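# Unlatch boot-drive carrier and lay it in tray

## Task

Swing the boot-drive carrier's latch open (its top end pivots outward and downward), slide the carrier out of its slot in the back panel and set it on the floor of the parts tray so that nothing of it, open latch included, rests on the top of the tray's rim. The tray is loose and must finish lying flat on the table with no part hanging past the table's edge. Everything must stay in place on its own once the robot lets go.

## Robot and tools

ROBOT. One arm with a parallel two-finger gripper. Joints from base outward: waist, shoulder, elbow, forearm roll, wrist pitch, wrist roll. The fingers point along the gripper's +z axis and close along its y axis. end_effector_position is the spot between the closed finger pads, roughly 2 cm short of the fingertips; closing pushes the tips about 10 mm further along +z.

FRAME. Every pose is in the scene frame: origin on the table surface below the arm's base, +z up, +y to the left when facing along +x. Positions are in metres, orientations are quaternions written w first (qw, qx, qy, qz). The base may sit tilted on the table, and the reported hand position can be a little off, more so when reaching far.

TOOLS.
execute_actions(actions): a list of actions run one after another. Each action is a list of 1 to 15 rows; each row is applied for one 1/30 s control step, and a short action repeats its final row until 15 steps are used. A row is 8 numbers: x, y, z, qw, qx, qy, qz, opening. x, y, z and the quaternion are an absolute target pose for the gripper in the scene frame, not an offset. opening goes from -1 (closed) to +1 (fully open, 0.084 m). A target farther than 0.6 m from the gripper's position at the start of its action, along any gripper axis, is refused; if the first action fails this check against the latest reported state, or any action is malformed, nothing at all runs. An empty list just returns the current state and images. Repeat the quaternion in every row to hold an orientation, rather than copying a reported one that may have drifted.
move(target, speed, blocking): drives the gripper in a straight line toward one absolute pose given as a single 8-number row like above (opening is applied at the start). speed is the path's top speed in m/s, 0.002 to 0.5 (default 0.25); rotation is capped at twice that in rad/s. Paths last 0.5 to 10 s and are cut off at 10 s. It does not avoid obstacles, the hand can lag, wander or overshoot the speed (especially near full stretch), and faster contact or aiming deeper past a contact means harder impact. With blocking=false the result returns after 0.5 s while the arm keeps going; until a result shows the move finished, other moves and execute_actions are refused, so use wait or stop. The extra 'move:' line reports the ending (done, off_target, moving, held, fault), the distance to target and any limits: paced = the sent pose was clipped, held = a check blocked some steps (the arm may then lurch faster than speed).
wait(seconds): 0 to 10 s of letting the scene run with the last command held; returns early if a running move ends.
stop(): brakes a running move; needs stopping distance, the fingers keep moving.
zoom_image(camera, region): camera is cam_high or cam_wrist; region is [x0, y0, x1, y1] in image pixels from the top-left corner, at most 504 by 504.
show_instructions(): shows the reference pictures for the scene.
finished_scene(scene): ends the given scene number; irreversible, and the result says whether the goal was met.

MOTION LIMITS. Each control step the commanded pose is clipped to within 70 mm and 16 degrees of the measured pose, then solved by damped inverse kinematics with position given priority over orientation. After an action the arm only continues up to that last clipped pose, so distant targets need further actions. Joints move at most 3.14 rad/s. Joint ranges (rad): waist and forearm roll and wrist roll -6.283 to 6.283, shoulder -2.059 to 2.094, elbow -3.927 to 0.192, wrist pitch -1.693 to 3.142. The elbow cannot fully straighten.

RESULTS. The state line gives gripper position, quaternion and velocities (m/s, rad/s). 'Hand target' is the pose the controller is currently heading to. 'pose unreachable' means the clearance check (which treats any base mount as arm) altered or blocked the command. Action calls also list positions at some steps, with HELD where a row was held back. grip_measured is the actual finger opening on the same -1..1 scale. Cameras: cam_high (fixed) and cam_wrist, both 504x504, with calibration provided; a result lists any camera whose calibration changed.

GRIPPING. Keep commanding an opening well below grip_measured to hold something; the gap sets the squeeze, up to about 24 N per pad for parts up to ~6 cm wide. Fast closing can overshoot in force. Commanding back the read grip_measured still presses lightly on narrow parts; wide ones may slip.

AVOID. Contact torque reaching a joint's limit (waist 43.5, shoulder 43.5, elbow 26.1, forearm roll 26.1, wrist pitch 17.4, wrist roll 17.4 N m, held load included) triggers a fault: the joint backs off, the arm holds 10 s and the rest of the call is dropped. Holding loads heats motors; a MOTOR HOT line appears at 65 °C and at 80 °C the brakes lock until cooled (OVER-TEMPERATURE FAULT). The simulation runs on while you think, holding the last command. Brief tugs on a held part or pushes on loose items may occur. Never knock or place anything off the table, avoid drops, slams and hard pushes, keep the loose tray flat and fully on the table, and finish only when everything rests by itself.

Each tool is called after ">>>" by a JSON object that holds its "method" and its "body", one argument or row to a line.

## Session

>>> {"method": "execute_actions", "body": {
  "actions": []
}}

Scene clock: 0.00 s.
end_effector_position=(+0.4047, -0.3594, +0.3374) grip_measured=+1.00 end_effector_quat_wxyz=(-0.265, +0.686, +0.057, +0.675) end_effector_velocity=(+0.000, +0.000, -0.000) end_effector_angular_velocity=(-0.000, -0.000, +0.001)
Joint positions: [-1.47  -0.202 -0.707  1.462  2.257 -2.569  0.084]
Joint velocities: [ 0. -0. -0. -0. -0. -0. -0.]
Motor temperatures (°C, as the motors report them): [25 28 26 30 30 29]
Hand target: +0.405, -0.359, +0.337; -0.265, +0.686, +0.057, +0.675
camera_calibration (this result's frames):
cam_wrist: T_world_to_cam=[[0.416146, -0.86409, -0.283147, -0.353588], [-0.0746396, 0.277879, -0.957712, 0.523495], [0.906229, 0.419682, 0.0511427, -0.101353], [0, 0, 0, 1]] pos_world=[0.278067, -0.408464, 0.406424]

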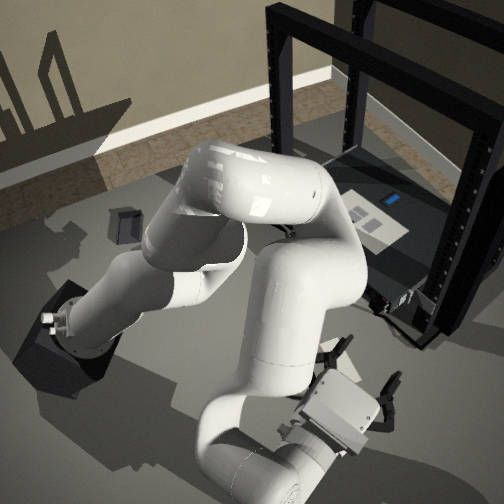

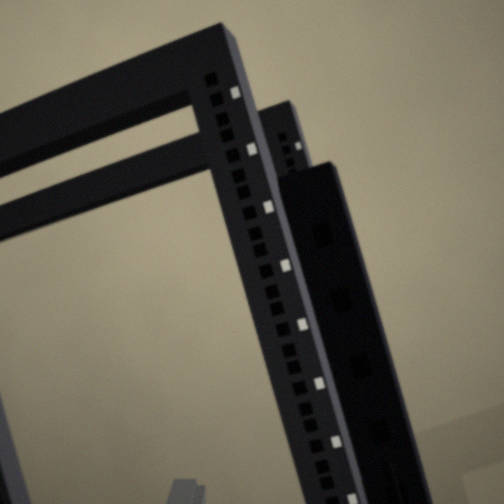

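>>> {"method": "move", "body": {
  "target": [0.45,-0.25,0.3,0,0.996,0.087,0,1],
  "speed": 0.4
}}

>>> {"method": "move", "body": {
  "target": [0.42,0.05,0.3,0,0.996,0.087,0,-0.35],
  "speed": 0.4
}}

Scene clock: 3.57 s.
end_effector_position=(+0.4498, -0.2486, +0.2998) grip_measured=+1.00 end_effector_quat_wxyz=(+0.002, +0.996, +0.088, +0.000) end_effector_velocity=(+0.000, +0.001, -0.000) end_effector_angular_velocity=(-0.004, +0.005, +0.000)
Joint positions: [-0.12  -1.065 -0.538 -0.353  0.945 -0.313  0.084]
Joint velocities: [ 0.008  0.004 -0.003 -0.011  0.007  0.013  0.   ]
Motor temperatures (°C, as the motors report them): [25 28 26 30 30 29]
Hand target: +0.450, -0.249, +0.300; +0.002, +0.996, +0.088, -0.000
Off the commanded pose: 0.001 m, 0 deg.
move: done; limits=paced
camera_calibration (this result's frames):
cam_wrist: T_world_to_cam=[[0.179421, -0.983416, 0.0264764, -0.303289], [-0.983725, -0.179611, -0.00496581, 0.469663], [0.00963893, -0.0251545, -0.999637, 0.420852], [0, 0, 0, 1]] pos_world=[0.512379, -0.203316, 0.431062]

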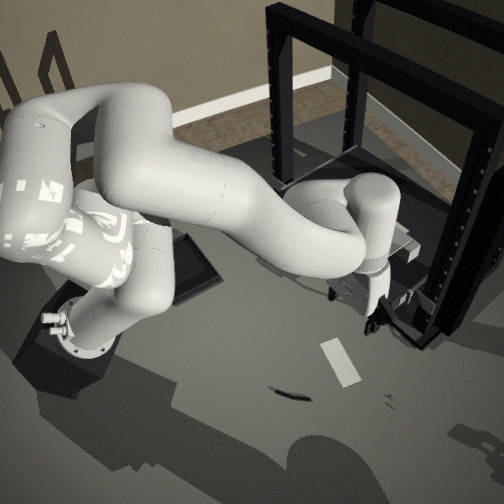

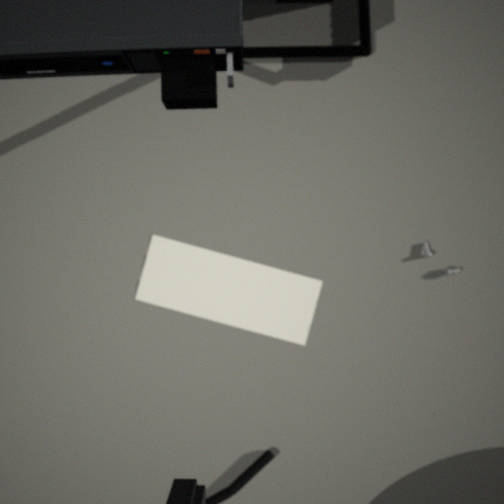

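Scene clock: 5.07 s.
end_effector_position=(+0.4186, +0.0493, +0.3010) grip_measured=-0.37 end_effector_quat_wxyz=(+0.002, +0.996, +0.088, +0.000) end_effector_velocity=(-0.001, +0.001, -0.001) end_effector_angular_velocity=(-0.006, +0.003, +0.003)
Joint positions: [ 0.969 -0.597 -0.537 -0.795  1.218  0.987  0.028]
Joint velocities: [ 0.004  0.01  -0.003 -0.001  0.004  0.004  0.   ]
Motor temperatures (°C, as the motors report them): [25 28 27 30 30 29]
Hand target: +0.418, +0.050, +0.301; +0.002, +0.996, +0.088, -0.000
Off the commanded pose: 0.002 m, 0 deg.
move: done; limits=paced
camera_calibration (this result's frames):
cam_wrist: T_world_to_cam=[[0.179232, -0.98347, 0.0257538, -0.00445035], [-0.983761, -0.179415, -0.00494303, 0.492406], [0.00948194, -0.0244497, -0.999656, 0.429926], [0, 0, 0, 1]] pos_world=[0.481131, 0.0944797, 0.432327]

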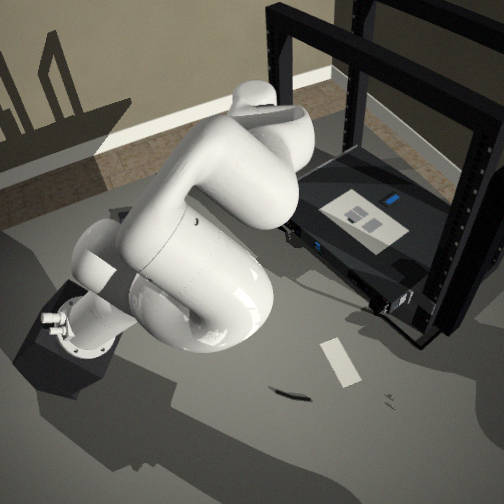

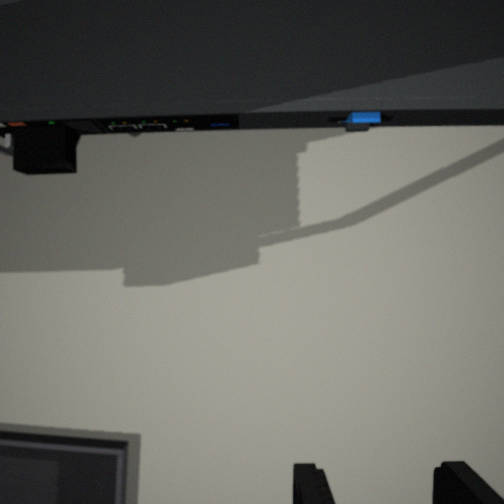

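>>> {"method": "move", "body": {
  "target": [0.5,0.035,0.22,0,0.994,0.109,0,-0.35],
  "speed": 0.3
}}

Scene clock: 6.80 s.
end_effector_position=(+0.4998, +0.0356, +0.2203) grip_measured=-0.37 end_effector_quat_wxyz=(-0.001, +0.994, +0.109, -0.000) end_effector_velocity=(+0.000, -0.000, -0.002) end_effector_angular_velocity=(-0.002, +0.003, +0.000)
Joint positions: [ 0.619 -0.341 -0.677 -0.892  0.908  0.807  0.028]
Joint velocities: [-0.004  0.006 -0.003 -0.001 -0.001 -0.001  0.   ]
Motor temperatures (°C, as the motors report them): [25 28 27 30 30 29]
Hand target: +0.500, +0.036, +0.220; -0.001, +0.994, +0.109, -0.000
Off the commanded pose: 0.001 m, 0 deg.
move: done
camera_calibration (this result's frames):
cam_wrist: T_world_to_cam=[[0.220306, -0.975212, 0.0206725, -0.0500578], [-0.975383, -0.220455, -0.00521756, 0.566777], [0.00964558, -0.0190141, -0.999773, 0.347854], [0, 0, 0, 1]] pos_world=[0.560498, 0.0827461, 0.351767]

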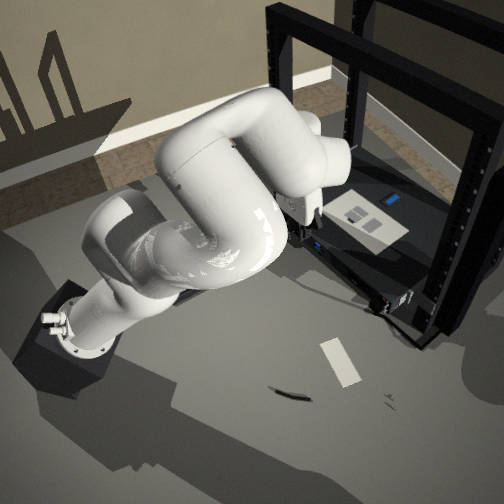

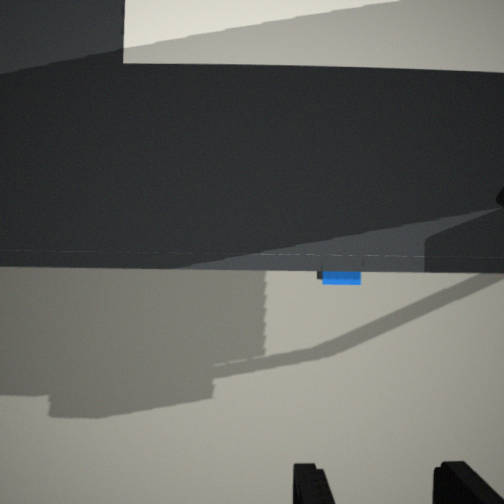

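>>> {"method": "execute_actions", "body": {
  "actions": [
    [[0.53,0.038,0.18,0,0.995,0.096,0,-0.35]],
    [[0.545,0.0415,0.14,0,0.995,0.096,0,-0.35]],
    [[0.548,0.042,0.121,0,0.995,0.096,0,-0.35]],
    [[0.553,0.043,0.121,0,0.995,0.096,0,-0.35]],
    [[0.558,0.044,0.121,0,0.995,0.096,0,-0.35]],
    [[0.563,0.045,0.121,0,0.995,0.096,0,-0.35]]
  ]
}}

>>> {"method": "zoom_image", "body": {
  "camera": "cam_wrist",
  "region": [254,354,504,504]
}}

Scene clock: 12.00 s.
end_effector_position=(+0.5463, +0.0439, +0.1147) grip_measured=-0.37 end_effector_quat_wxyz=(+0.005, +0.994, +0.104, -0.015) end_effector_velocity=(-0.000, -0.000, -0.000) end_effector_angular_velocity=(-0.000, +0.000, +0.002)
Joint positions: [ 0.425  0.027 -0.893 -1.016  0.719  0.848  0.028]
Joint velocities: [-0.    -0.     0.001 -0.001 -0.    -0.001 -0.   ]
Motor temperatures (°C, as the motors report them): [25 29 29 31 30 29]
Hand target: +0.563, +0.045, +0.121; +0.000, +0.995, +0.096, +0.000
Off the commanded pose: 0.018 m, 2 deg.
Step readings (end_effector_position; steps 1 to 15: 1st action; 16 to 30: 2nd action; 31 to 45: 3rd action; 46 to 60: 4th action; 61 to 75: 5th action; 76 to 90: 6th action):
0: (+0.4998, +0.0355, +0.2199)
1: (+0.4998, +0.0355, +0.2199)
2: (+0.5009, +0.0357, +0.2191)
4: (+0.5115, +0.0357, +0.2075)
8: (+0.5227, +0.0357, +0.1831)
15: (+0.5299, +0.0382, +0.1805)
16: (+0.5299, +0.0382, +0.1804)
17: (+0.5308, +0.0385, +0.1794)
19: (+0.5372, +0.0391, +0.1665)
23: (+0.5387, +0.0401, +0.1419)
30: (+0.5439, +0.0416, +0.1400)
31: (+0.5439, +0.0416, +0.1399)
32: (+0.5443, +0.0417, +0.1387)
34: (+0.5442, +0.0418, +0.1293)
38: (+0.5445, +0.0418, +0.1205)
45: (+0.5451, +0.0420, +0.1198)
46: (+0.5451, +0.0420, +0.1198)
47: (+0.5455, +0.0420, +0.1197)
49: (+0.5458, +0.0424, +0.1186)
53: (+0.5458, +0.0427, +0.1179)
60: (+0.5458, +0.0427, +0.1179)
61: (+0.5458, +0.0427, +0.1180)
62: (+0.5461, +0.0428, +0.1179)
64: (+0.5461, +0.0432, +0.1171)
68: (+0.5460, +0.0434, +0.1164)
75: (+0.5460, +0.0434, +0.1164)
76: (+0.5460, +0.0434, +0.1164)
77: (+0.5463, +0.0434, +0.1164)
79: (+0.5463, +0.0437, +0.1154)
83: (+0.5463, +0.0439, +0.1147)
90: end_effector_position above
camera_calibration (this result's frames):
cam_wrist: T_world_to_cam=[[0.211125, -0.976998, 0.030007, -0.0460274], [-0.977283, -0.210405, 0.0254482, 0.610476], [-0.0185492, -0.034698, -0.999226, 0.25808], [0, 0, 0, 1]] pos_world=[0.611113, 0.0924331, 0.243725]

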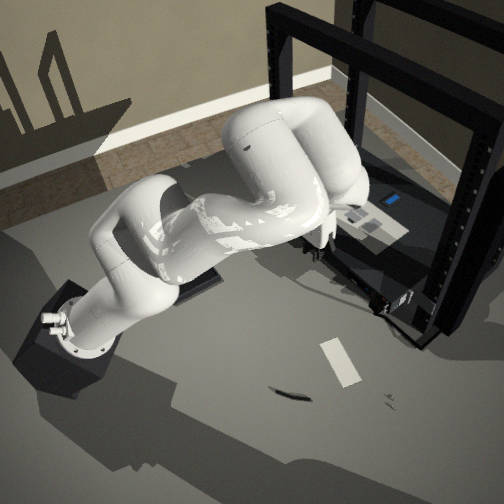

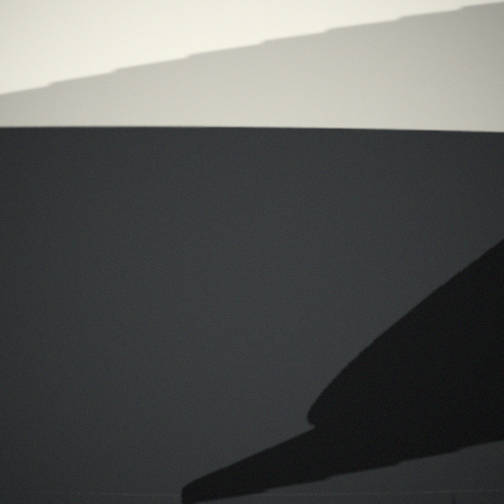

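Region (254, 354, 504, 504) of cam_wrist's 504x504 image, scaled by 2.016, with more detail than that image has; it fills the top 302 rows of this view, and the rest is white.

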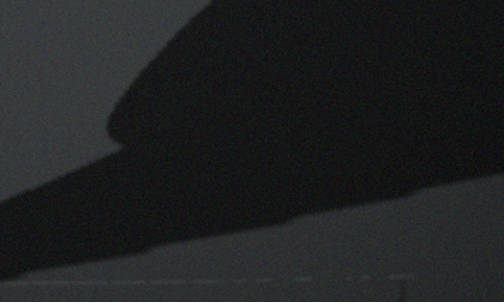

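>>> {"method": "execute_actions", "body": {
  "actions": [
    [[0.549,0.043,0.119,0,0.995,0.096,0,-0.35]],
    [[0.549,0.043,0.119,0,0.995,0.096,0,-0.65]],
    [[0.549,0.043,0.119,0,0.995,0.096,0,-0.9]],
    [[0.549,0.043,0.119,0,0.995,0.096,0,-0.9]]
  ]
}}

Scene clock: 14.50 s.
end_effector_position=(+0.5452, +0.0434, +0.1176) grip_measured=-0.73 end_effector_quat_wxyz=(+0.000, +0.995, +0.098, -0.003) end_effector_velocity=(+0.001, -0.001, +0.001) end_effector_angular_velocity=(+0.000, -0.002, -0.002)
Joint positions: [ 0.419  0.006 -0.866 -1.043  0.691  0.878  0.012]
Joint velocities: [-0.    -0.003 -0.     0.    -0.    -0.     0.   ]
Motor temperatures (°C, as the motors report them): [25 29 31 31 31 29]
Hand target: +0.549, +0.043, +0.119; -0.000, +0.995, +0.096, +0.000
Off the commanded pose: 0.004 m, 0 deg.
Step readings (end_effector_position; steps 1 to 15: 1st action; 16 to 30: 2nd action; 31 to 45: 3rd action; 46 to 60: 4th action):
0: (+0.5463, +0.0439, +0.1147)
1: (+0.5462, +0.0439, +0.1147)
2: (+0.5456, +0.0438, +0.1147)
4: (+0.5451, +0.0436, +0.1159)
8: (+0.5452, +0.0433, +0.1175)
15: (+0.5453, +0.0434, +0.1175)
16: (+0.5453, +0.0434, +0.1175)
17: (+0.5451, +0.0442, +0.1178)
19: (+0.5450, +0.0448, +0.1181)
23: (+0.5451, +0.0440, +0.1180)
30: (+0.5452, +0.0437, +0.1178)
31: (+0.5452, +0.0437, +0.1178)
32: (+0.5452, +0.0435, +0.1177)
34: (+0.5452, +0.0435, +0.1177)
38: (+0.5452, +0.0435, +0.1177)
45: (+0.5452, +0.0435, +0.1177)
46: (+0.5452, +0.0435, +0.1177)
47: (+0.5452, +0.0435, +0.1177)
49: (+0.5452, +0.0435, +0.1177)
53: (+0.5452, +0.0435, +0.1177)
60: end_effector_position above
camera_calibration (this result's frames):
cam_wrist: T_world_to_cam=[[0.199342, -0.979678, 0.0222173, -0.0388656], [-0.979922, -0.199381, 0.00050089, 0.613161], [0.00393899, -0.0218711, -0.999753, 0.248204], [0, 0, 0, 1]] pos_world=[0.60762, 0.0896051, 0.248699]

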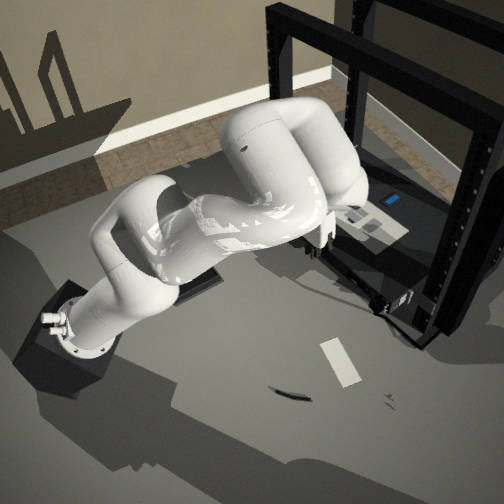

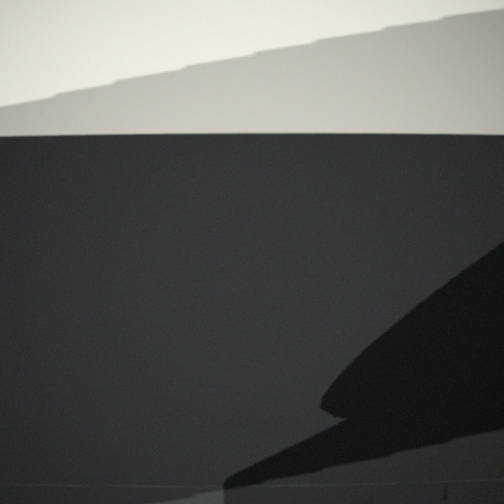

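>>> {"method": "execute_actions", "body": {
  "actions": [
    [[0.5427,0.043,0.1177,0,0.995,0.096,0,-1]],
    [[0.5397,0.0424,0.1172,0,0.995,0.096,0,-1]],
    [[0.5367,0.0418,0.1157,0,0.995,0.096,0,-1]],
    [[0.5337,0.0413,0.1132,0,0.995,0.096,0,-1]],
    [[0.5307,0.0407,0.1092,0,0.995,0.096,0,-1]],
    [[0.5282,0.0402,0.1042,0,0.995,0.096,0,-1]],
    [[0.5272,0.04,0.0982,0,0.995,0.096,0,-1]],
    [[0.5272,0.04,0.0932,0,0.995,0.096,0,-1]],
    [[0.5207,0.0387,0.0927,0,0.995,0.096,0,-1]],
    [[0.5137,0.0374,0.0927,0,0.995,0.096,0,-1]],
    [[0.5057,0.0358,0.0927,0,0.995,0.096,0,-1]]
  ]
}}

Scene clock: 20.93 s.
end_effector_position=(+0.5058, +0.0358, +0.0927) grip_measured=-0.71 end_effector_quat_wxyz=(-0.000, +0.995, +0.096, +0.000) end_effector_velocity=(+0.000, -0.000, +0.000) end_effector_angular_velocity=(+0.000, -0.001, -0.001)
Joint positions: [ 0.362 -0.005 -0.754 -1.188  0.605  1.011  0.013]
Joint velocities: [ 0.    -0.001  0.001 -0.001 -0.     0.001 -0.   ]
Motor temperatures (°C, as the motors report them): [25 29 31 31 31 29]
Hand target: +0.506, +0.036, +0.093; -0.000, +0.995, +0.096, -0.000
Off the commanded pose: 0.000 m, 0 deg.
Step readings (end_effector_position; steps 1 to 15: 1st action; 16 to 30: 2nd action; 31 to 45: 3rd action; 46 to 60: 4th action; 61 to 75: 5th action; 76 to 90: 6th action; 91 to 105: 7th action; 106 to 120: 8th action; 121 to 135: 9th action; 136 to 150: 10th action; 151 to 165: 11th action):
0: (+0.5452, +0.0434, +0.1176)
1: (+0.5452, +0.0434, +0.1176)
2: (+0.5448, +0.0434, +0.1175)
4: (+0.5445, +0.0431, +0.1177)
8: (+0.5443, +0.0430, +0.1179)
15: (+0.5440, +0.0430, +0.1181)
16: (+0.5440, +0.0430, +0.1181)
17: (+0.5437, +0.0430, +0.1181)
19: (+0.5434, +0.0428, +0.1186)
23: (+0.5428, +0.0425, +0.1189)
30: (+0.5415, +0.0422, +0.1184)
31: (+0.5413, +0.0422, +0.1183)
32: (+0.5410, +0.0421, +0.1181)
34: (+0.5391, +0.0418, +0.1172)
38: (+0.5374, +0.0415, +0.1163)
45: (+0.5371, +0.0415, +0.1161)
46: (+0.5370, +0.0415, +0.1160)
47: (+0.5368, +0.0415, +0.1158)
49: (+0.5353, +0.0412, +0.1147)
53: (+0.5326, +0.0408, +0.1127)
60: (+0.5336, +0.0411, +0.1132)
61: (+0.5337, +0.0411, +0.1133)
62: (+0.5337, +0.0412, +0.1130)
64: (+0.5319, +0.0409, +0.1110)
68: (+0.5294, +0.0404, +0.1083)
75: (+0.5301, +0.0406, +0.1089)
76: (+0.5302, +0.0406, +0.1090)
77: (+0.5302, +0.0406, +0.1086)
79: (+0.5285, +0.0403, +0.1060)
83: (+0.5275, +0.0400, +0.1038)
90: (+0.5277, +0.0401, +0.1039)
91: (+0.5277, +0.0401, +0.1040)
92: (+0.5278, +0.0401, +0.1035)
94: (+0.5266, +0.0399, +0.1001)
98: (+0.5263, +0.0399, +0.0978)
105: (+0.5265, +0.0399, +0.0978)
106: (+0.5265, +0.0399, +0.0979)
107: (+0.5267, +0.0400, +0.0974)
109: (+0.5266, +0.0399, +0.0948)
113: (+0.5269, +0.0401, +0.0933)
120: (+0.5270, +0.0401, +0.0933)
121: (+0.5269, +0.0401, +0.0933)
122: (+0.5265, +0.0400, +0.0933)
124: (+0.5259, +0.0398, +0.0941)
128: (+0.5253, +0.0395, +0.0948)
135: (+0.5218, +0.0388, +0.0933)
136: (+0.5212, +0.0388, +0.0931)
137: (+0.5201, +0.0387, +0.0929)
139: (+0.5163, +0.0381, +0.0928)
143: (+0.5139, +0.0375, +0.0928)
150: (+0.5138, +0.0374, +0.0928)
151: (+0.5138, +0.0374, +0.0928)
152: (+0.5131, +0.0373, +0.0928)
154: (+0.5090, +0.0364, +0.0927)
158: (+0.5058, +0.0358, +0.0926)
165: end_effector_position above
camera_calibration (this result's frames):
cam_wrist: T_world_to_cam=[[0.195344, -0.980475, 0.0225893, -0.0359423], [-0.980689, -0.195506, -0.0051884, 0.573782], [0.00950344, -0.0211395, -0.999731, 0.220456], [0, 0, 0, 1]] pos_world=[0.567628, 0.0815978, 0.224185]

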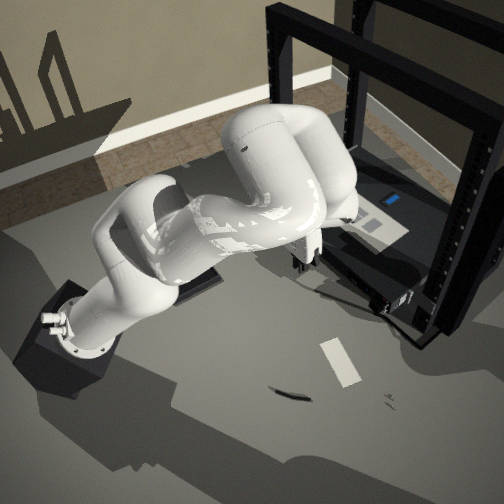

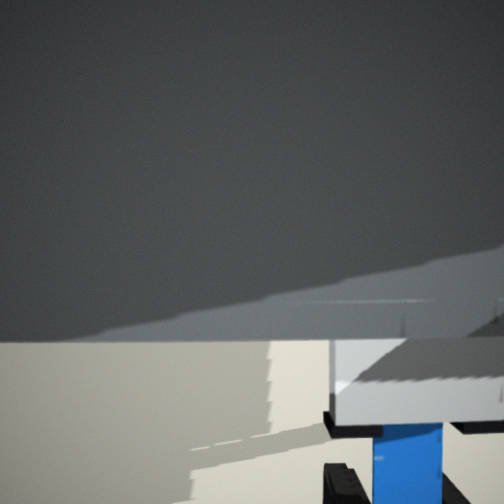

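>>> {"method": "move", "body": {
  "target": [0.4546,0.0259,0.0927,0,0.995,0.096,0,-1],
  "speed": 0.08
}}

>>> {"method": "execute_actions", "body": {
  "actions": [
    [[0.4546,0.0259,0.0927,0,0.995,0.096,0,0.3]],
    [[0.4546,0.0259,0.135,0,0.995,0.096,0,0.3]],
    [[0.515,0.0376,0.135,0,0.995,0.096,0,0.3]],
    [[0.515,0.0376,0.135,0,0.995,0.096,0,0.3]]
  ]
}}

Scene clock: 22.63 s.
end_effector_position=(+0.4548, +0.0257, +0.0929) grip_measured=-0.71 end_effector_quat_wxyz=(-0.000, +0.995, +0.096, -0.000) end_effector_velocity=(-0.001, -0.000, +0.000) end_effector_angular_velocity=(-0.000, -0.002, -0.000)
Joint positions: [ 0.337 -0.094 -0.592 -1.302  0.566  1.124  0.013]
Joint velocities: [-0.    -0.003  0.004 -0.005 -0.001  0.005 -0.   ]
Motor temperatures (°C, as the motors report them): [25 29 31 31 31 29]
Hand target: +0.455, +0.026, +0.093; -0.000, +0.995, +0.096, -0.000
Off the commanded pose: 0.000 m, 0 deg.
move: done
camera_calibration (this result's frames):
cam_wrist: T_world_to_cam=[[0.195226, -0.980501, 0.0224523, -0.0357551], [-0.980715, -0.195381, -0.00493349, 0.521793], [0.00922405, -0.0210561, -0.999736, 0.220978], [0, 0, 0, 1]] pos_world=[0.516672, 0.0715436, 0.224297]

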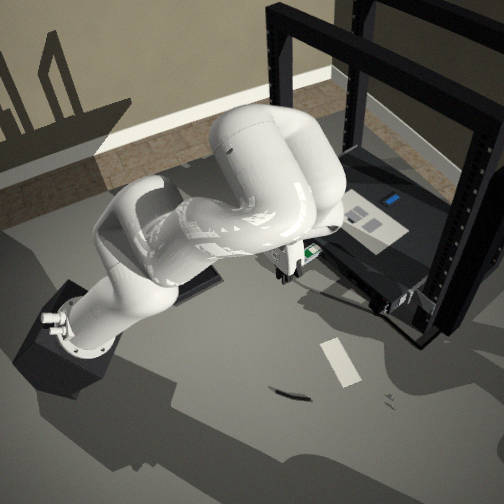

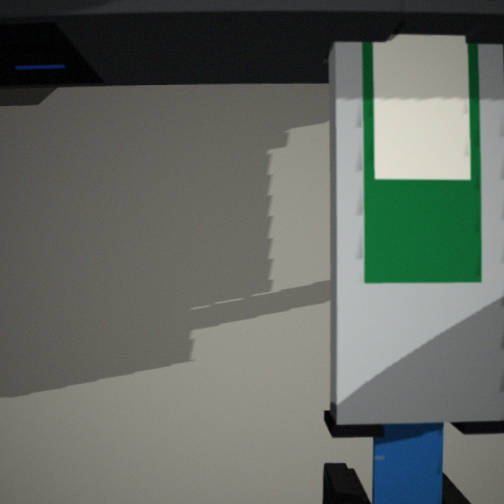

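Scene clock: 24.63 s.
end_effector_position=(+0.5150, +0.0376, +0.1350) grip_measured=+0.29 end_effector_quat_wxyz=(+0.000, +0.995, +0.096, +0.000) end_effector_velocity=(+0.000, -0.000, -0.000) end_effector_angular_velocity=(-0.000, +0.000, -0.001)
Joint positions: [ 0.44  -0.105 -0.743 -1.059  0.695  0.917  0.056]
Joint velocities: [-0.001  0.    -0.     0.     0.     0.    -0.   ]
Motor temperatures (°C, as the motors report them): [25 29 30 31 31 29]
Hand target: +0.515, +0.038, +0.135; -0.000, +0.995, +0.096, +0.000
Off the commanded pose: 0.000 m, 0 deg.
Step readings (end_effector_position; steps 1 to 15: 1st action; 16 to 30: 2nd action; 31 to 45: 3rd action; 46 to 60: 4th action):
0: (+0.4548, +0.0257, +0.0929)
1: (+0.4547, +0.0257, +0.0929)
2: (+0.4547, +0.0258, +0.0928)
4: (+0.4545, +0.0259, +0.0927)
8: (+0.4546, +0.0259, +0.0927)
15: (+0.4546, +0.0259, +0.0927)
16: (+0.4546, +0.0259, +0.0927)
17: (+0.4544, +0.0260, +0.0935)
19: (+0.4528, +0.0268, +0.1054)
23: (+0.4569, +0.0274, +0.1300)
30: (+0.4545, +0.0258, +0.1344)
31: (+0.4545, +0.0258, +0.1345)
32: (+0.4555, +0.0260, +0.1345)
34: (+0.4702, +0.0291, +0.1356)
38: (+0.5109, +0.0359, +0.1407)
45: (+0.5140, +0.0378, +0.1346)
46: (+0.5143, +0.0378, +0.1347)
47: (+0.5145, +0.0377, +0.1348)
49: (+0.5148, +0.0376, +0.1349)
53: (+0.5149, +0.0376, +0.1350)
60: end_effector_position above
camera_calibration (this result's frames):
cam_wrist: T_world_to_cam=[[0.195398, -0.980463, 0.0226339, -0.0369558], [-0.980678, -0.19556, -0.00518095, 0.583409], [0.00950602, -0.0211842, -0.99973, 0.262662], [0, 0, 0, 1]] pos_world=[0.576861, 0.0834222, 0.26645]

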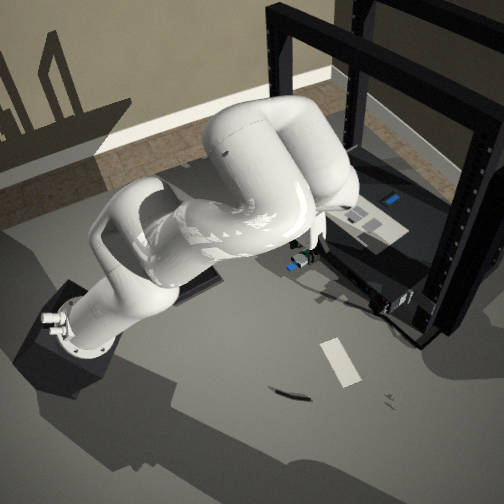

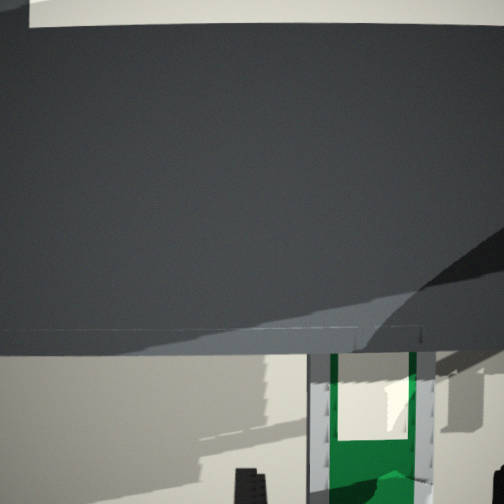

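>>> {"method": "execute_actions", "body": {
  "actions": [
    [[0.518,0.0375,0.13,0,0.995,0.096,0,0.3]],
    [[0.518,0.0375,0.117,0,0.995,0.096,0,0.3]],
    [[0.518,0.0375,0.117,0,0.995,0.096,0,-0.15]],
    [[0.518,0.0375,0.117,0,0.995,0.096,0,-0.6]],
    [[0.518,0.0375,0.117,0,0.995,0.096,0,-0.6]]
  ]
}}

>>> {"method": "move", "body": {
  "target": [0.428,0.020,0.117,0,0.995,0.096,0,-0.6],
  "speed": 0.08
}}

>>> {"method": "move", "body": {
  "target": [0.36,0.12,0.14,0,0.995,0.096,0,-0.6],
  "speed": 0.12
}}

Scene clock: 28.80 s.
end_effector_position=(+0.5180, +0.0375, +0.1170) grip_measured=-0.28 end_effector_quat_wxyz=(-0.000, +0.995, +0.096, +0.000) end_effector_velocity=(+0.000, -0.000, +0.000) end_effector_angular_velocity=(+0.000, -0.001, -0.000)
Joint positions: [ 0.407 -0.052 -0.767 -1.099  0.659  0.94   0.032]
Joint velocities: [ 0.    -0.001 -0.    -0.    -0.     0.    -0.   ]
Motor temperatures (°C, as the motors report them): [25 29 30 31 31 29]
Hand target: +0.518, +0.038, +0.117; -0.000, +0.995, +0.096, +0.000
Off the commanded pose: 0.000 m, 0 deg.
Step readings (end_effector_position; steps 1 to 15: 1st action; 16 to 30: 2nd action; 31 to 45: 3rd action; 46 to 60: 4th action; 61 to 75: 5th action):
0: (+0.5150, +0.0376, +0.1350)
1: (+0.5150, +0.0376, +0.1350)
2: (+0.5155, +0.0377, +0.1346)
4: (+0.5170, +0.0375, +0.1321)
8: (+0.5176, +0.0375, +0.1300)
15: (+0.5180, +0.0375, +0.1301)
16: (+0.5180, +0.0375, +0.1300)
17: (+0.5184, +0.0377, +0.1292)
19: (+0.5185, +0.0374, +0.1231)
23: (+0.5168, +0.0374, +0.1171)
30: (+0.5181, +0.0375, +0.1172)
31: (+0.5181, +0.0375, +0.1172)
32: (+0.5180, +0.0375, +0.1171)
34: (+0.5180, +0.0375, +0.1171)
38: (+0.5180, +0.0375, +0.1170)
45: (+0.5180, +0.0375, +0.1170)
46: (+0.5180, +0.0375, +0.1170)
47: (+0.5180, +0.0376, +0.1170)
49: (+0.5180, +0.0376, +0.1170)
53: (+0.5180, +0.0375, +0.1170)
60: (+0.5180, +0.0375, +0.1170)
61: (+0.5180, +0.0375, +0.1170)
62: (+0.5180, +0.0375, +0.1170)
64: (+0.5180, +0.0375, +0.1170)
68: (+0.5180, +0.0375, +0.1170)
75: end_effector_position above
camera_calibration (this result's frames):
cam_wrist: T_world_to_cam=[[0.195416, -0.980461, 0.0225785, -0.0372116], [-0.980674, -0.195579, -0.00522806, 0.586267], [0.00954179, -0.0211205, -0.999731, 0.244632], [0, 0, 0, 1]] pos_world=[0.579874, 0.0833436, 0.248471]

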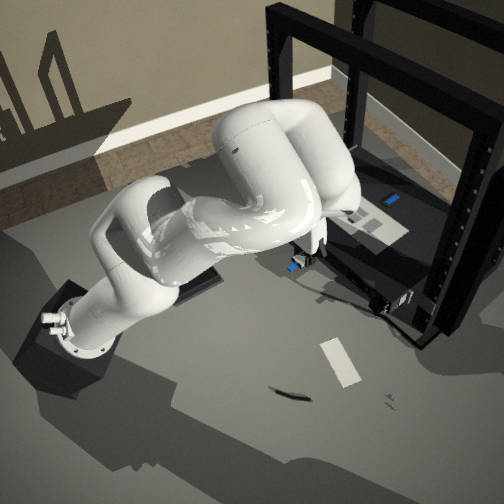

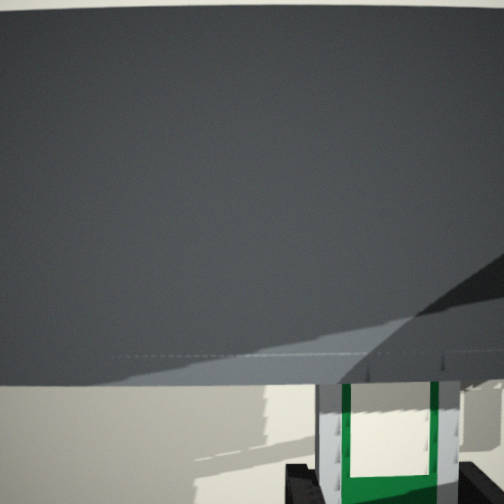

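Scene clock: 30.33 s.
end_effector_position=(+0.4282, +0.0197, +0.1173) grip_measured=-0.28 end_effector_quat_wxyz=(-0.000, +0.995, +0.096, -0.000) end_effector_velocity=(-0.002, -0.000, -0.000) end_effector_angular_velocity=(-0.000, +0.001, +0.001)
Joint positions: [ 0.371 -0.231 -0.473 -1.259  0.593  1.105  0.032]
Joint velocities: [-0.    -0.003  0.005 -0.002 -0.001  0.002  0.   ]
Motor temperatures (°C, as the motors report them): [25 29 29 31 31 29]
Hand target: +0.428, +0.020, +0.117; -0.000, +0.995, +0.096, -0.000
Off the commanded pose: 0.000 m, 0 deg.
move: done
camera_calibration (this result's frames):
cam_wrist: T_world_to_cam=[[0.195067, -0.980535, 0.0223587, -0.0369814], [-0.980745, -0.195225, -0.00510704, 0.494737], [0.00937262, -0.020932, -0.999737, 0.245477], [0, 0, 0, 1]] pos_world=[0.490124, 0.065462, 0.248766]

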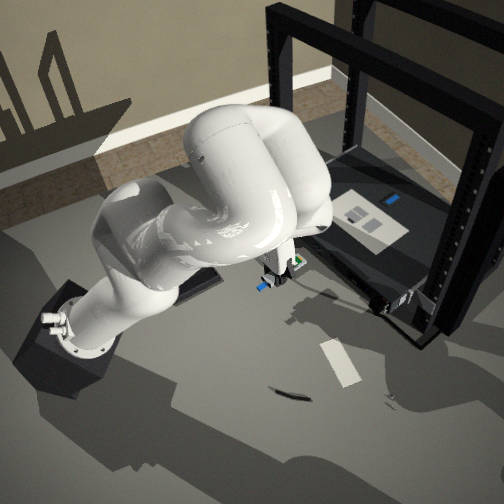

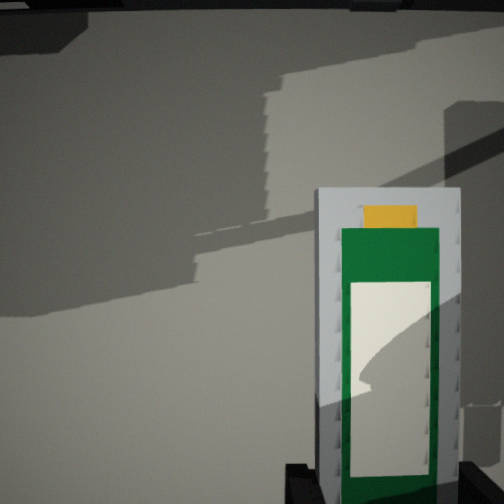

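Scene clock: 31.77 s.
end_effector_position=(+0.3599, +0.1188, +0.1401) grip_measured=-0.28 end_effector_quat_wxyz=(+0.001, +0.995, +0.096, +0.000) end_effector_velocity=(-0.001, +0.000, -0.000) end_effector_angular_velocity=(-0.002, +0.001, -0.001)
Joint positions: [ 0.735 -0.074 -0.463 -1.245  0.746  1.464  0.032]
Joint velocities: [ 0.003  0.003  0.     0.001  0.003  0.005 -0.   ]
Motor temperatures (°C, as the motors report them): [25 29 29 31 31 29]
Hand target: +0.360, +0.119, +0.140; +0.001, +0.995, +0.096, -0.000
Off the commanded pose: 0.001 m, 0 deg.
move: done
camera_calibration (this result's frames):
cam_wrist: T_world_to_cam=[[0.195696, -0.980354, 0.0246845, 0.072416], [-0.980616, -0.195875, -0.00505472, 0.447206], [0.0097905, -0.0232169, -0.999683, 0.271073], [0, 0, 0, 1]] pos_world=[0.421711, 0.164883, 0.27146]

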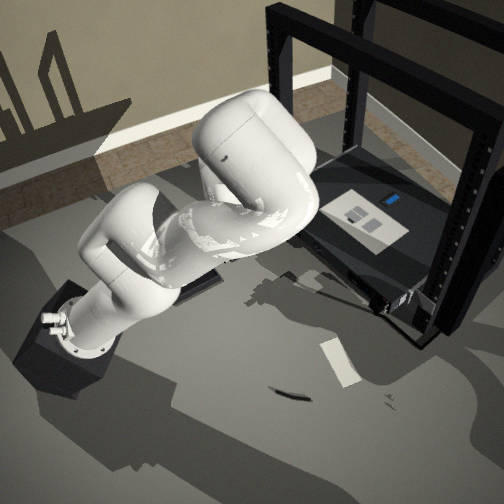

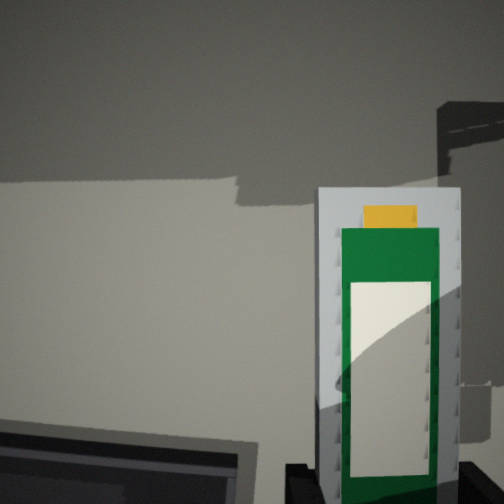

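>>> {"method": "move", "body": {
  "target": [0.27,0.23,0.14,0,0.682,0.731,0,-0.6],
  "speed": 0.14
}}

Scene clock: 38.13 s.
end_effector_position=(+0.2700, +0.2288, +0.1399) grip_measured=-0.28 end_effector_quat_wxyz=(+0.001, +0.682, +0.731, -0.000) end_effector_velocity=(+0.000, +0.000, +0.000) end_effector_angular_velocity=(+0.000, -0.000, +0.003)
Joint positions: [ 1.064  0.313 -0.619 -1.213  0.797  0.391  0.032]
Joint velocities: [ 0.     0.    -0.001  0.001  0.    -0.005 -0.   ]
Motor temperatures (°C, as the motors report them): [25 29 28 31 31 29]
Hand target: +0.270, +0.229, +0.140; +0.001, +0.682, +0.731, -0.000
Off the commanded pose: 0.001 m, 0 deg.
move: done
camera_calibration (this result's frames):
cam_wrist: T_world_to_cam=[[0.997035, 0.0733435, 0.023296, -0.259328], [0.0734388, -0.997294, -0.00326251, 0.279112], [0.0229937, 0.00496366, -0.999723, 0.264355], [0, 0, 0, 1]] pos_world=[0.231983, 0.296065, 0.271233]

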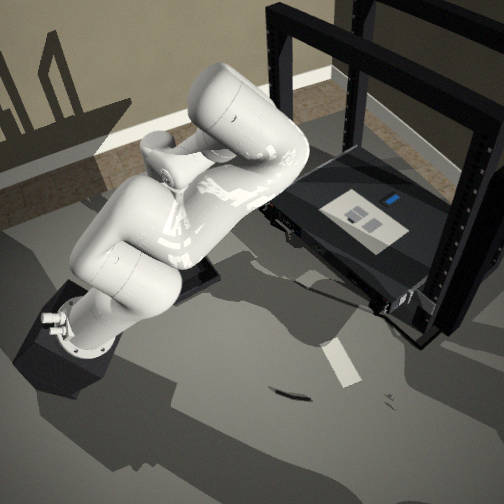

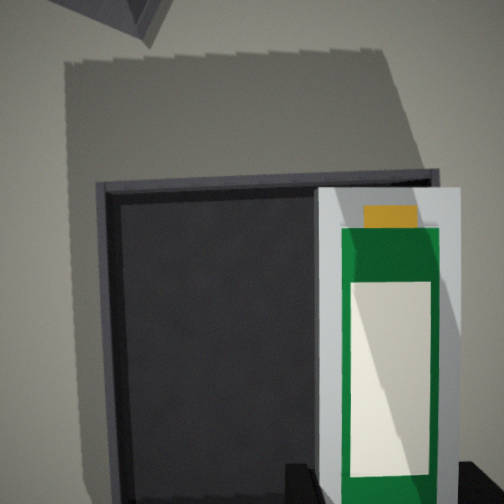

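>>> {"method": "move", "body": {
  "target": [0.251,0.238,0.045,0,0.682,0.731,0,-0.6],
  "speed": 0.1
}}

>>> {"method": "move", "body": {
  "target": [0.251,0.238,0.02,0,0.682,0.731,0,-0.6],
  "speed": 0.02
}}

Scene clock: 42.93 s.
end_effector_position=(+0.2508, +0.2380, +0.0456) grip_measured=-0.28 end_effector_quat_wxyz=(-0.000, +0.682, +0.731, -0.000) end_effector_velocity=(-0.001, -0.001, -0.001) end_effector_angular_velocity=(-0.001, +0.001, +0.002)
Joint positions: [ 0.903  0.619 -0.75  -1.545  0.726  0.631  0.032]
Joint velocities: [-0.001  0.003  0.    -0.003  0.     0.002  0.   ]
Motor temperatures (°C, as the motors report them): [25 29 28 31 31 29]
Hand target: +0.251, +0.238, +0.045; -0.000, +0.682, +0.731, -0.000
Off the commanded pose: 0.001 m, 0 deg.
move: done
camera_calibration (this result's frames):
cam_wrist: T_world_to_cam=[[0.997075, 0.0732047, 0.0219737, -0.238661], [0.0733494, -0.997289, -0.00584917, 0.289579], [0.021486, 0.00744382, -0.999741, 0.170239], [0, 0, 0, 1]] pos_world=[0.213065, 0.304998, 0.177133]

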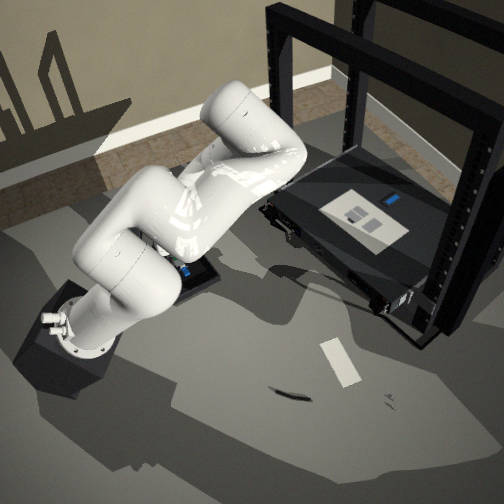

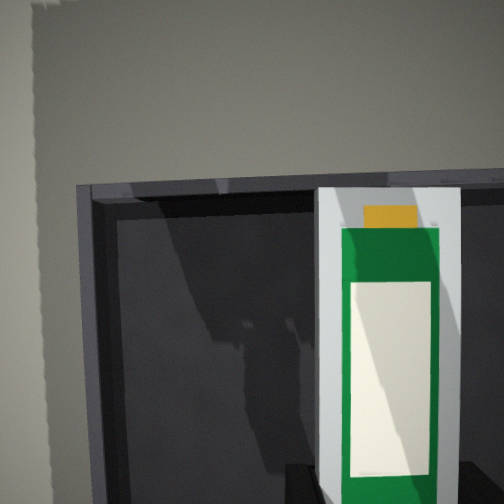

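Scene clock: 44.43 s.
end_effector_position=(+0.2514, +0.2398, +0.0235) grip_measured=-0.28 end_effector_quat_wxyz=(-0.002, +0.682, +0.731, +0.003) end_effector_velocity=(+0.002, +0.001, -0.001) end_effector_angular_velocity=(+0.003, -0.004, -0.002)
Joint positions: [ 0.859  0.683 -0.792 -1.622  0.718  0.67   0.032]
Joint velocities: [-0.004  0.003 -0.005 -0.008 -0.     0.003  0.   ]
Motor temperatures (°C, as the motors report them): [25 29 28 31 31 29]
Hand target: +0.251, +0.238, +0.020; -0.000, +0.682, +0.731, -0.000
Off the commanded pose: 0.004 m, 0 deg.
move: off_target
camera_calibration (this result's frames):
cam_wrist: T_world_to_cam=[[0.996973, 0.0737285, 0.0246926, -0.23908], [0.0740321, -0.997188, -0.0116158, 0.291126], [0.0237667, 0.0134087, -0.999628, 0.146083], [0, 0, 0, 1]] pos_world=[0.213332, 0.305975, 0.155314]

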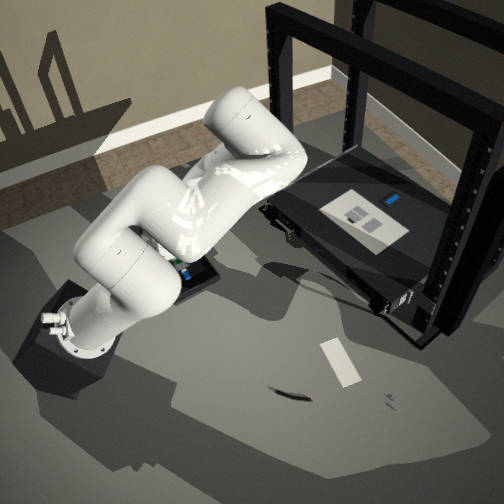

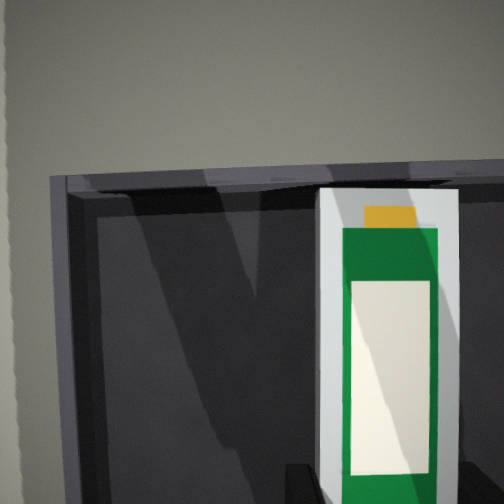

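>>> {"method": "execute_actions", "body": {
  "actions": [
    [[0.251,0.234,0.026,0,0.682,0.731,0,-0.6]],
    [[0.251,0.226,0.0255,0,0.682,0.731,0,-0.6]],
    [[0.251,0.226,0.025,0,0.682,0.731,0,-0.1]],
    [[0.251,0.226,0.025,0,0.682,0.731,0,0.1]],
    [[0.251,0.226,0.08,0,0.682,0.731,0,0.1]],
    [[0.251,0.226,0.14,0,0.682,0.731,0,0.1]],
    [[0.27,0.2,0.17,0,0.682,0.731,0,0.1]]
  ]
}}

Scene clock: 48.63 s.
end_effector_position=(+0.2698, +0.2003, +0.1695) grip_measured=+0.09 end_effector_quat_wxyz=(+0.000, +0.682, +0.731, -0.000) end_effector_velocity=(+0.000, -0.002, +0.002) end_effector_angular_velocity=(-0.004, +0.004, +0.005)
Joint positions: [ 1.097  0.138 -0.509 -1.13   0.83   0.315  0.048]
Joint velocities: [ 0.003 -0.013  0.005  0.017  0.007 -0.018  0.   ]
Motor temperatures (°C, as the motors report them): [25 29 28 31 31 29]
Hand target: +0.270, +0.200, +0.170; +0.000, +0.682, +0.731, +0.000
Off the commanded pose: 0.001 m, 0 deg.
Step readings (end_effector_position; steps 1 to 15: 1st action; 16 to 30: 2nd action; 31 to 45: 3rd action; 46 to 60: 4th action; 61 to 75: 5th action; 76 to 90: 6th action; 91 to 105: 7th action):
0: (+0.2522, +0.2402, +0.0234)
1: (+0.2522, +0.2402, +0.0234)
2: (+0.2521, +0.2399, +0.0238)
4: (+0.2527, +0.2390, +0.0242)
8: (+0.2547, +0.2360, +0.0245)
15: (+0.2519, +0.2330, +0.0247)
16: (+0.2514, +0.2327, +0.0247)
17: (+0.2509, +0.2319, +0.0247)
19: (+0.2502, +0.2280, +0.0247)
23: (+0.2503, +0.2253, +0.0248)
30: (+0.2508, +0.2258, +0.0253)
31: (+0.2509, +0.2258, +0.0254)
32: (+0.2509, +0.2259, +0.0253)
34: (+0.2509, +0.2260, +0.0252)
38: (+0.2510, +0.2260, +0.0250)
45: (+0.2510, +0.2260, +0.0250)
46: (+0.2510, +0.2260, +0.0250)
47: (+0.2510, +0.2260, +0.0250)
49: (+0.2510, +0.2260, +0.0250)
53: (+0.2510, +0.2260, +0.0250)
60: (+0.2510, +0.2260, +0.0250)
61: (+0.2510, +0.2260, +0.0250)
62: (+0.2508, +0.2258, +0.0261)
64: (+0.2489, +0.2256, +0.0414)
68: (+0.2513, +0.2293, +0.0722)
75: (+0.2510, +0.2258, +0.0792)
76: (+0.2510, +0.2257, +0.0793)
77: (+0.2508, +0.2255, +0.0803)
79: (+0.2491, +0.2254, +0.0947)
83: (+0.2508, +0.2302, +0.1298)
90: (+0.2510, +0.2259, +0.1390)
91: (+0.2510, +0.2258, +0.1392)
92: (+0.2513, +0.2250, +0.1397)
94: (+0.2558, +0.2167, +0.1468)
98: (+0.2693, +0.2048, +0.1648)
105: end_effector_position above
camera_calibration (this result's frames):
cam_wrist: T_world_to_cam=[[0.996998, 0.0740194, 0.0227241, -0.257806], [0.0741519, -0.997234, -0.00504218, 0.250916], [0.022288, 0.00671208, -0.999729, 0.29388], [0, 0, 0, 1]] pos_world=[0.231877, 0.267332, 0.300924]

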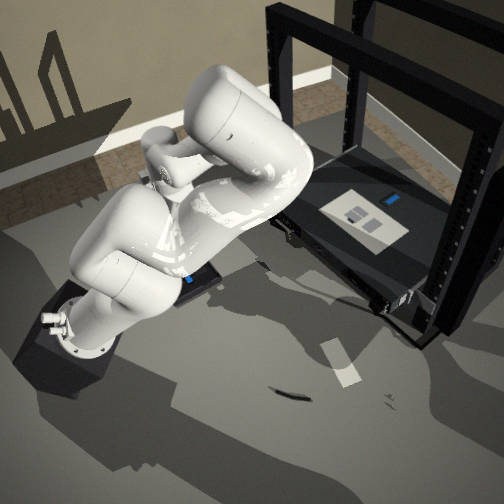

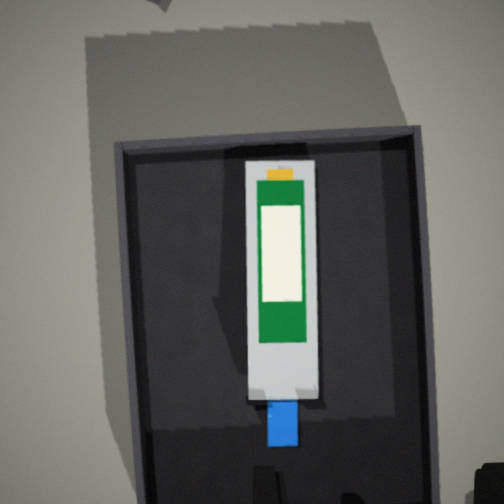

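>>> {"method": "finished_scene", "body": {
  "scene": 2
}}

The scene is finished: the task was done.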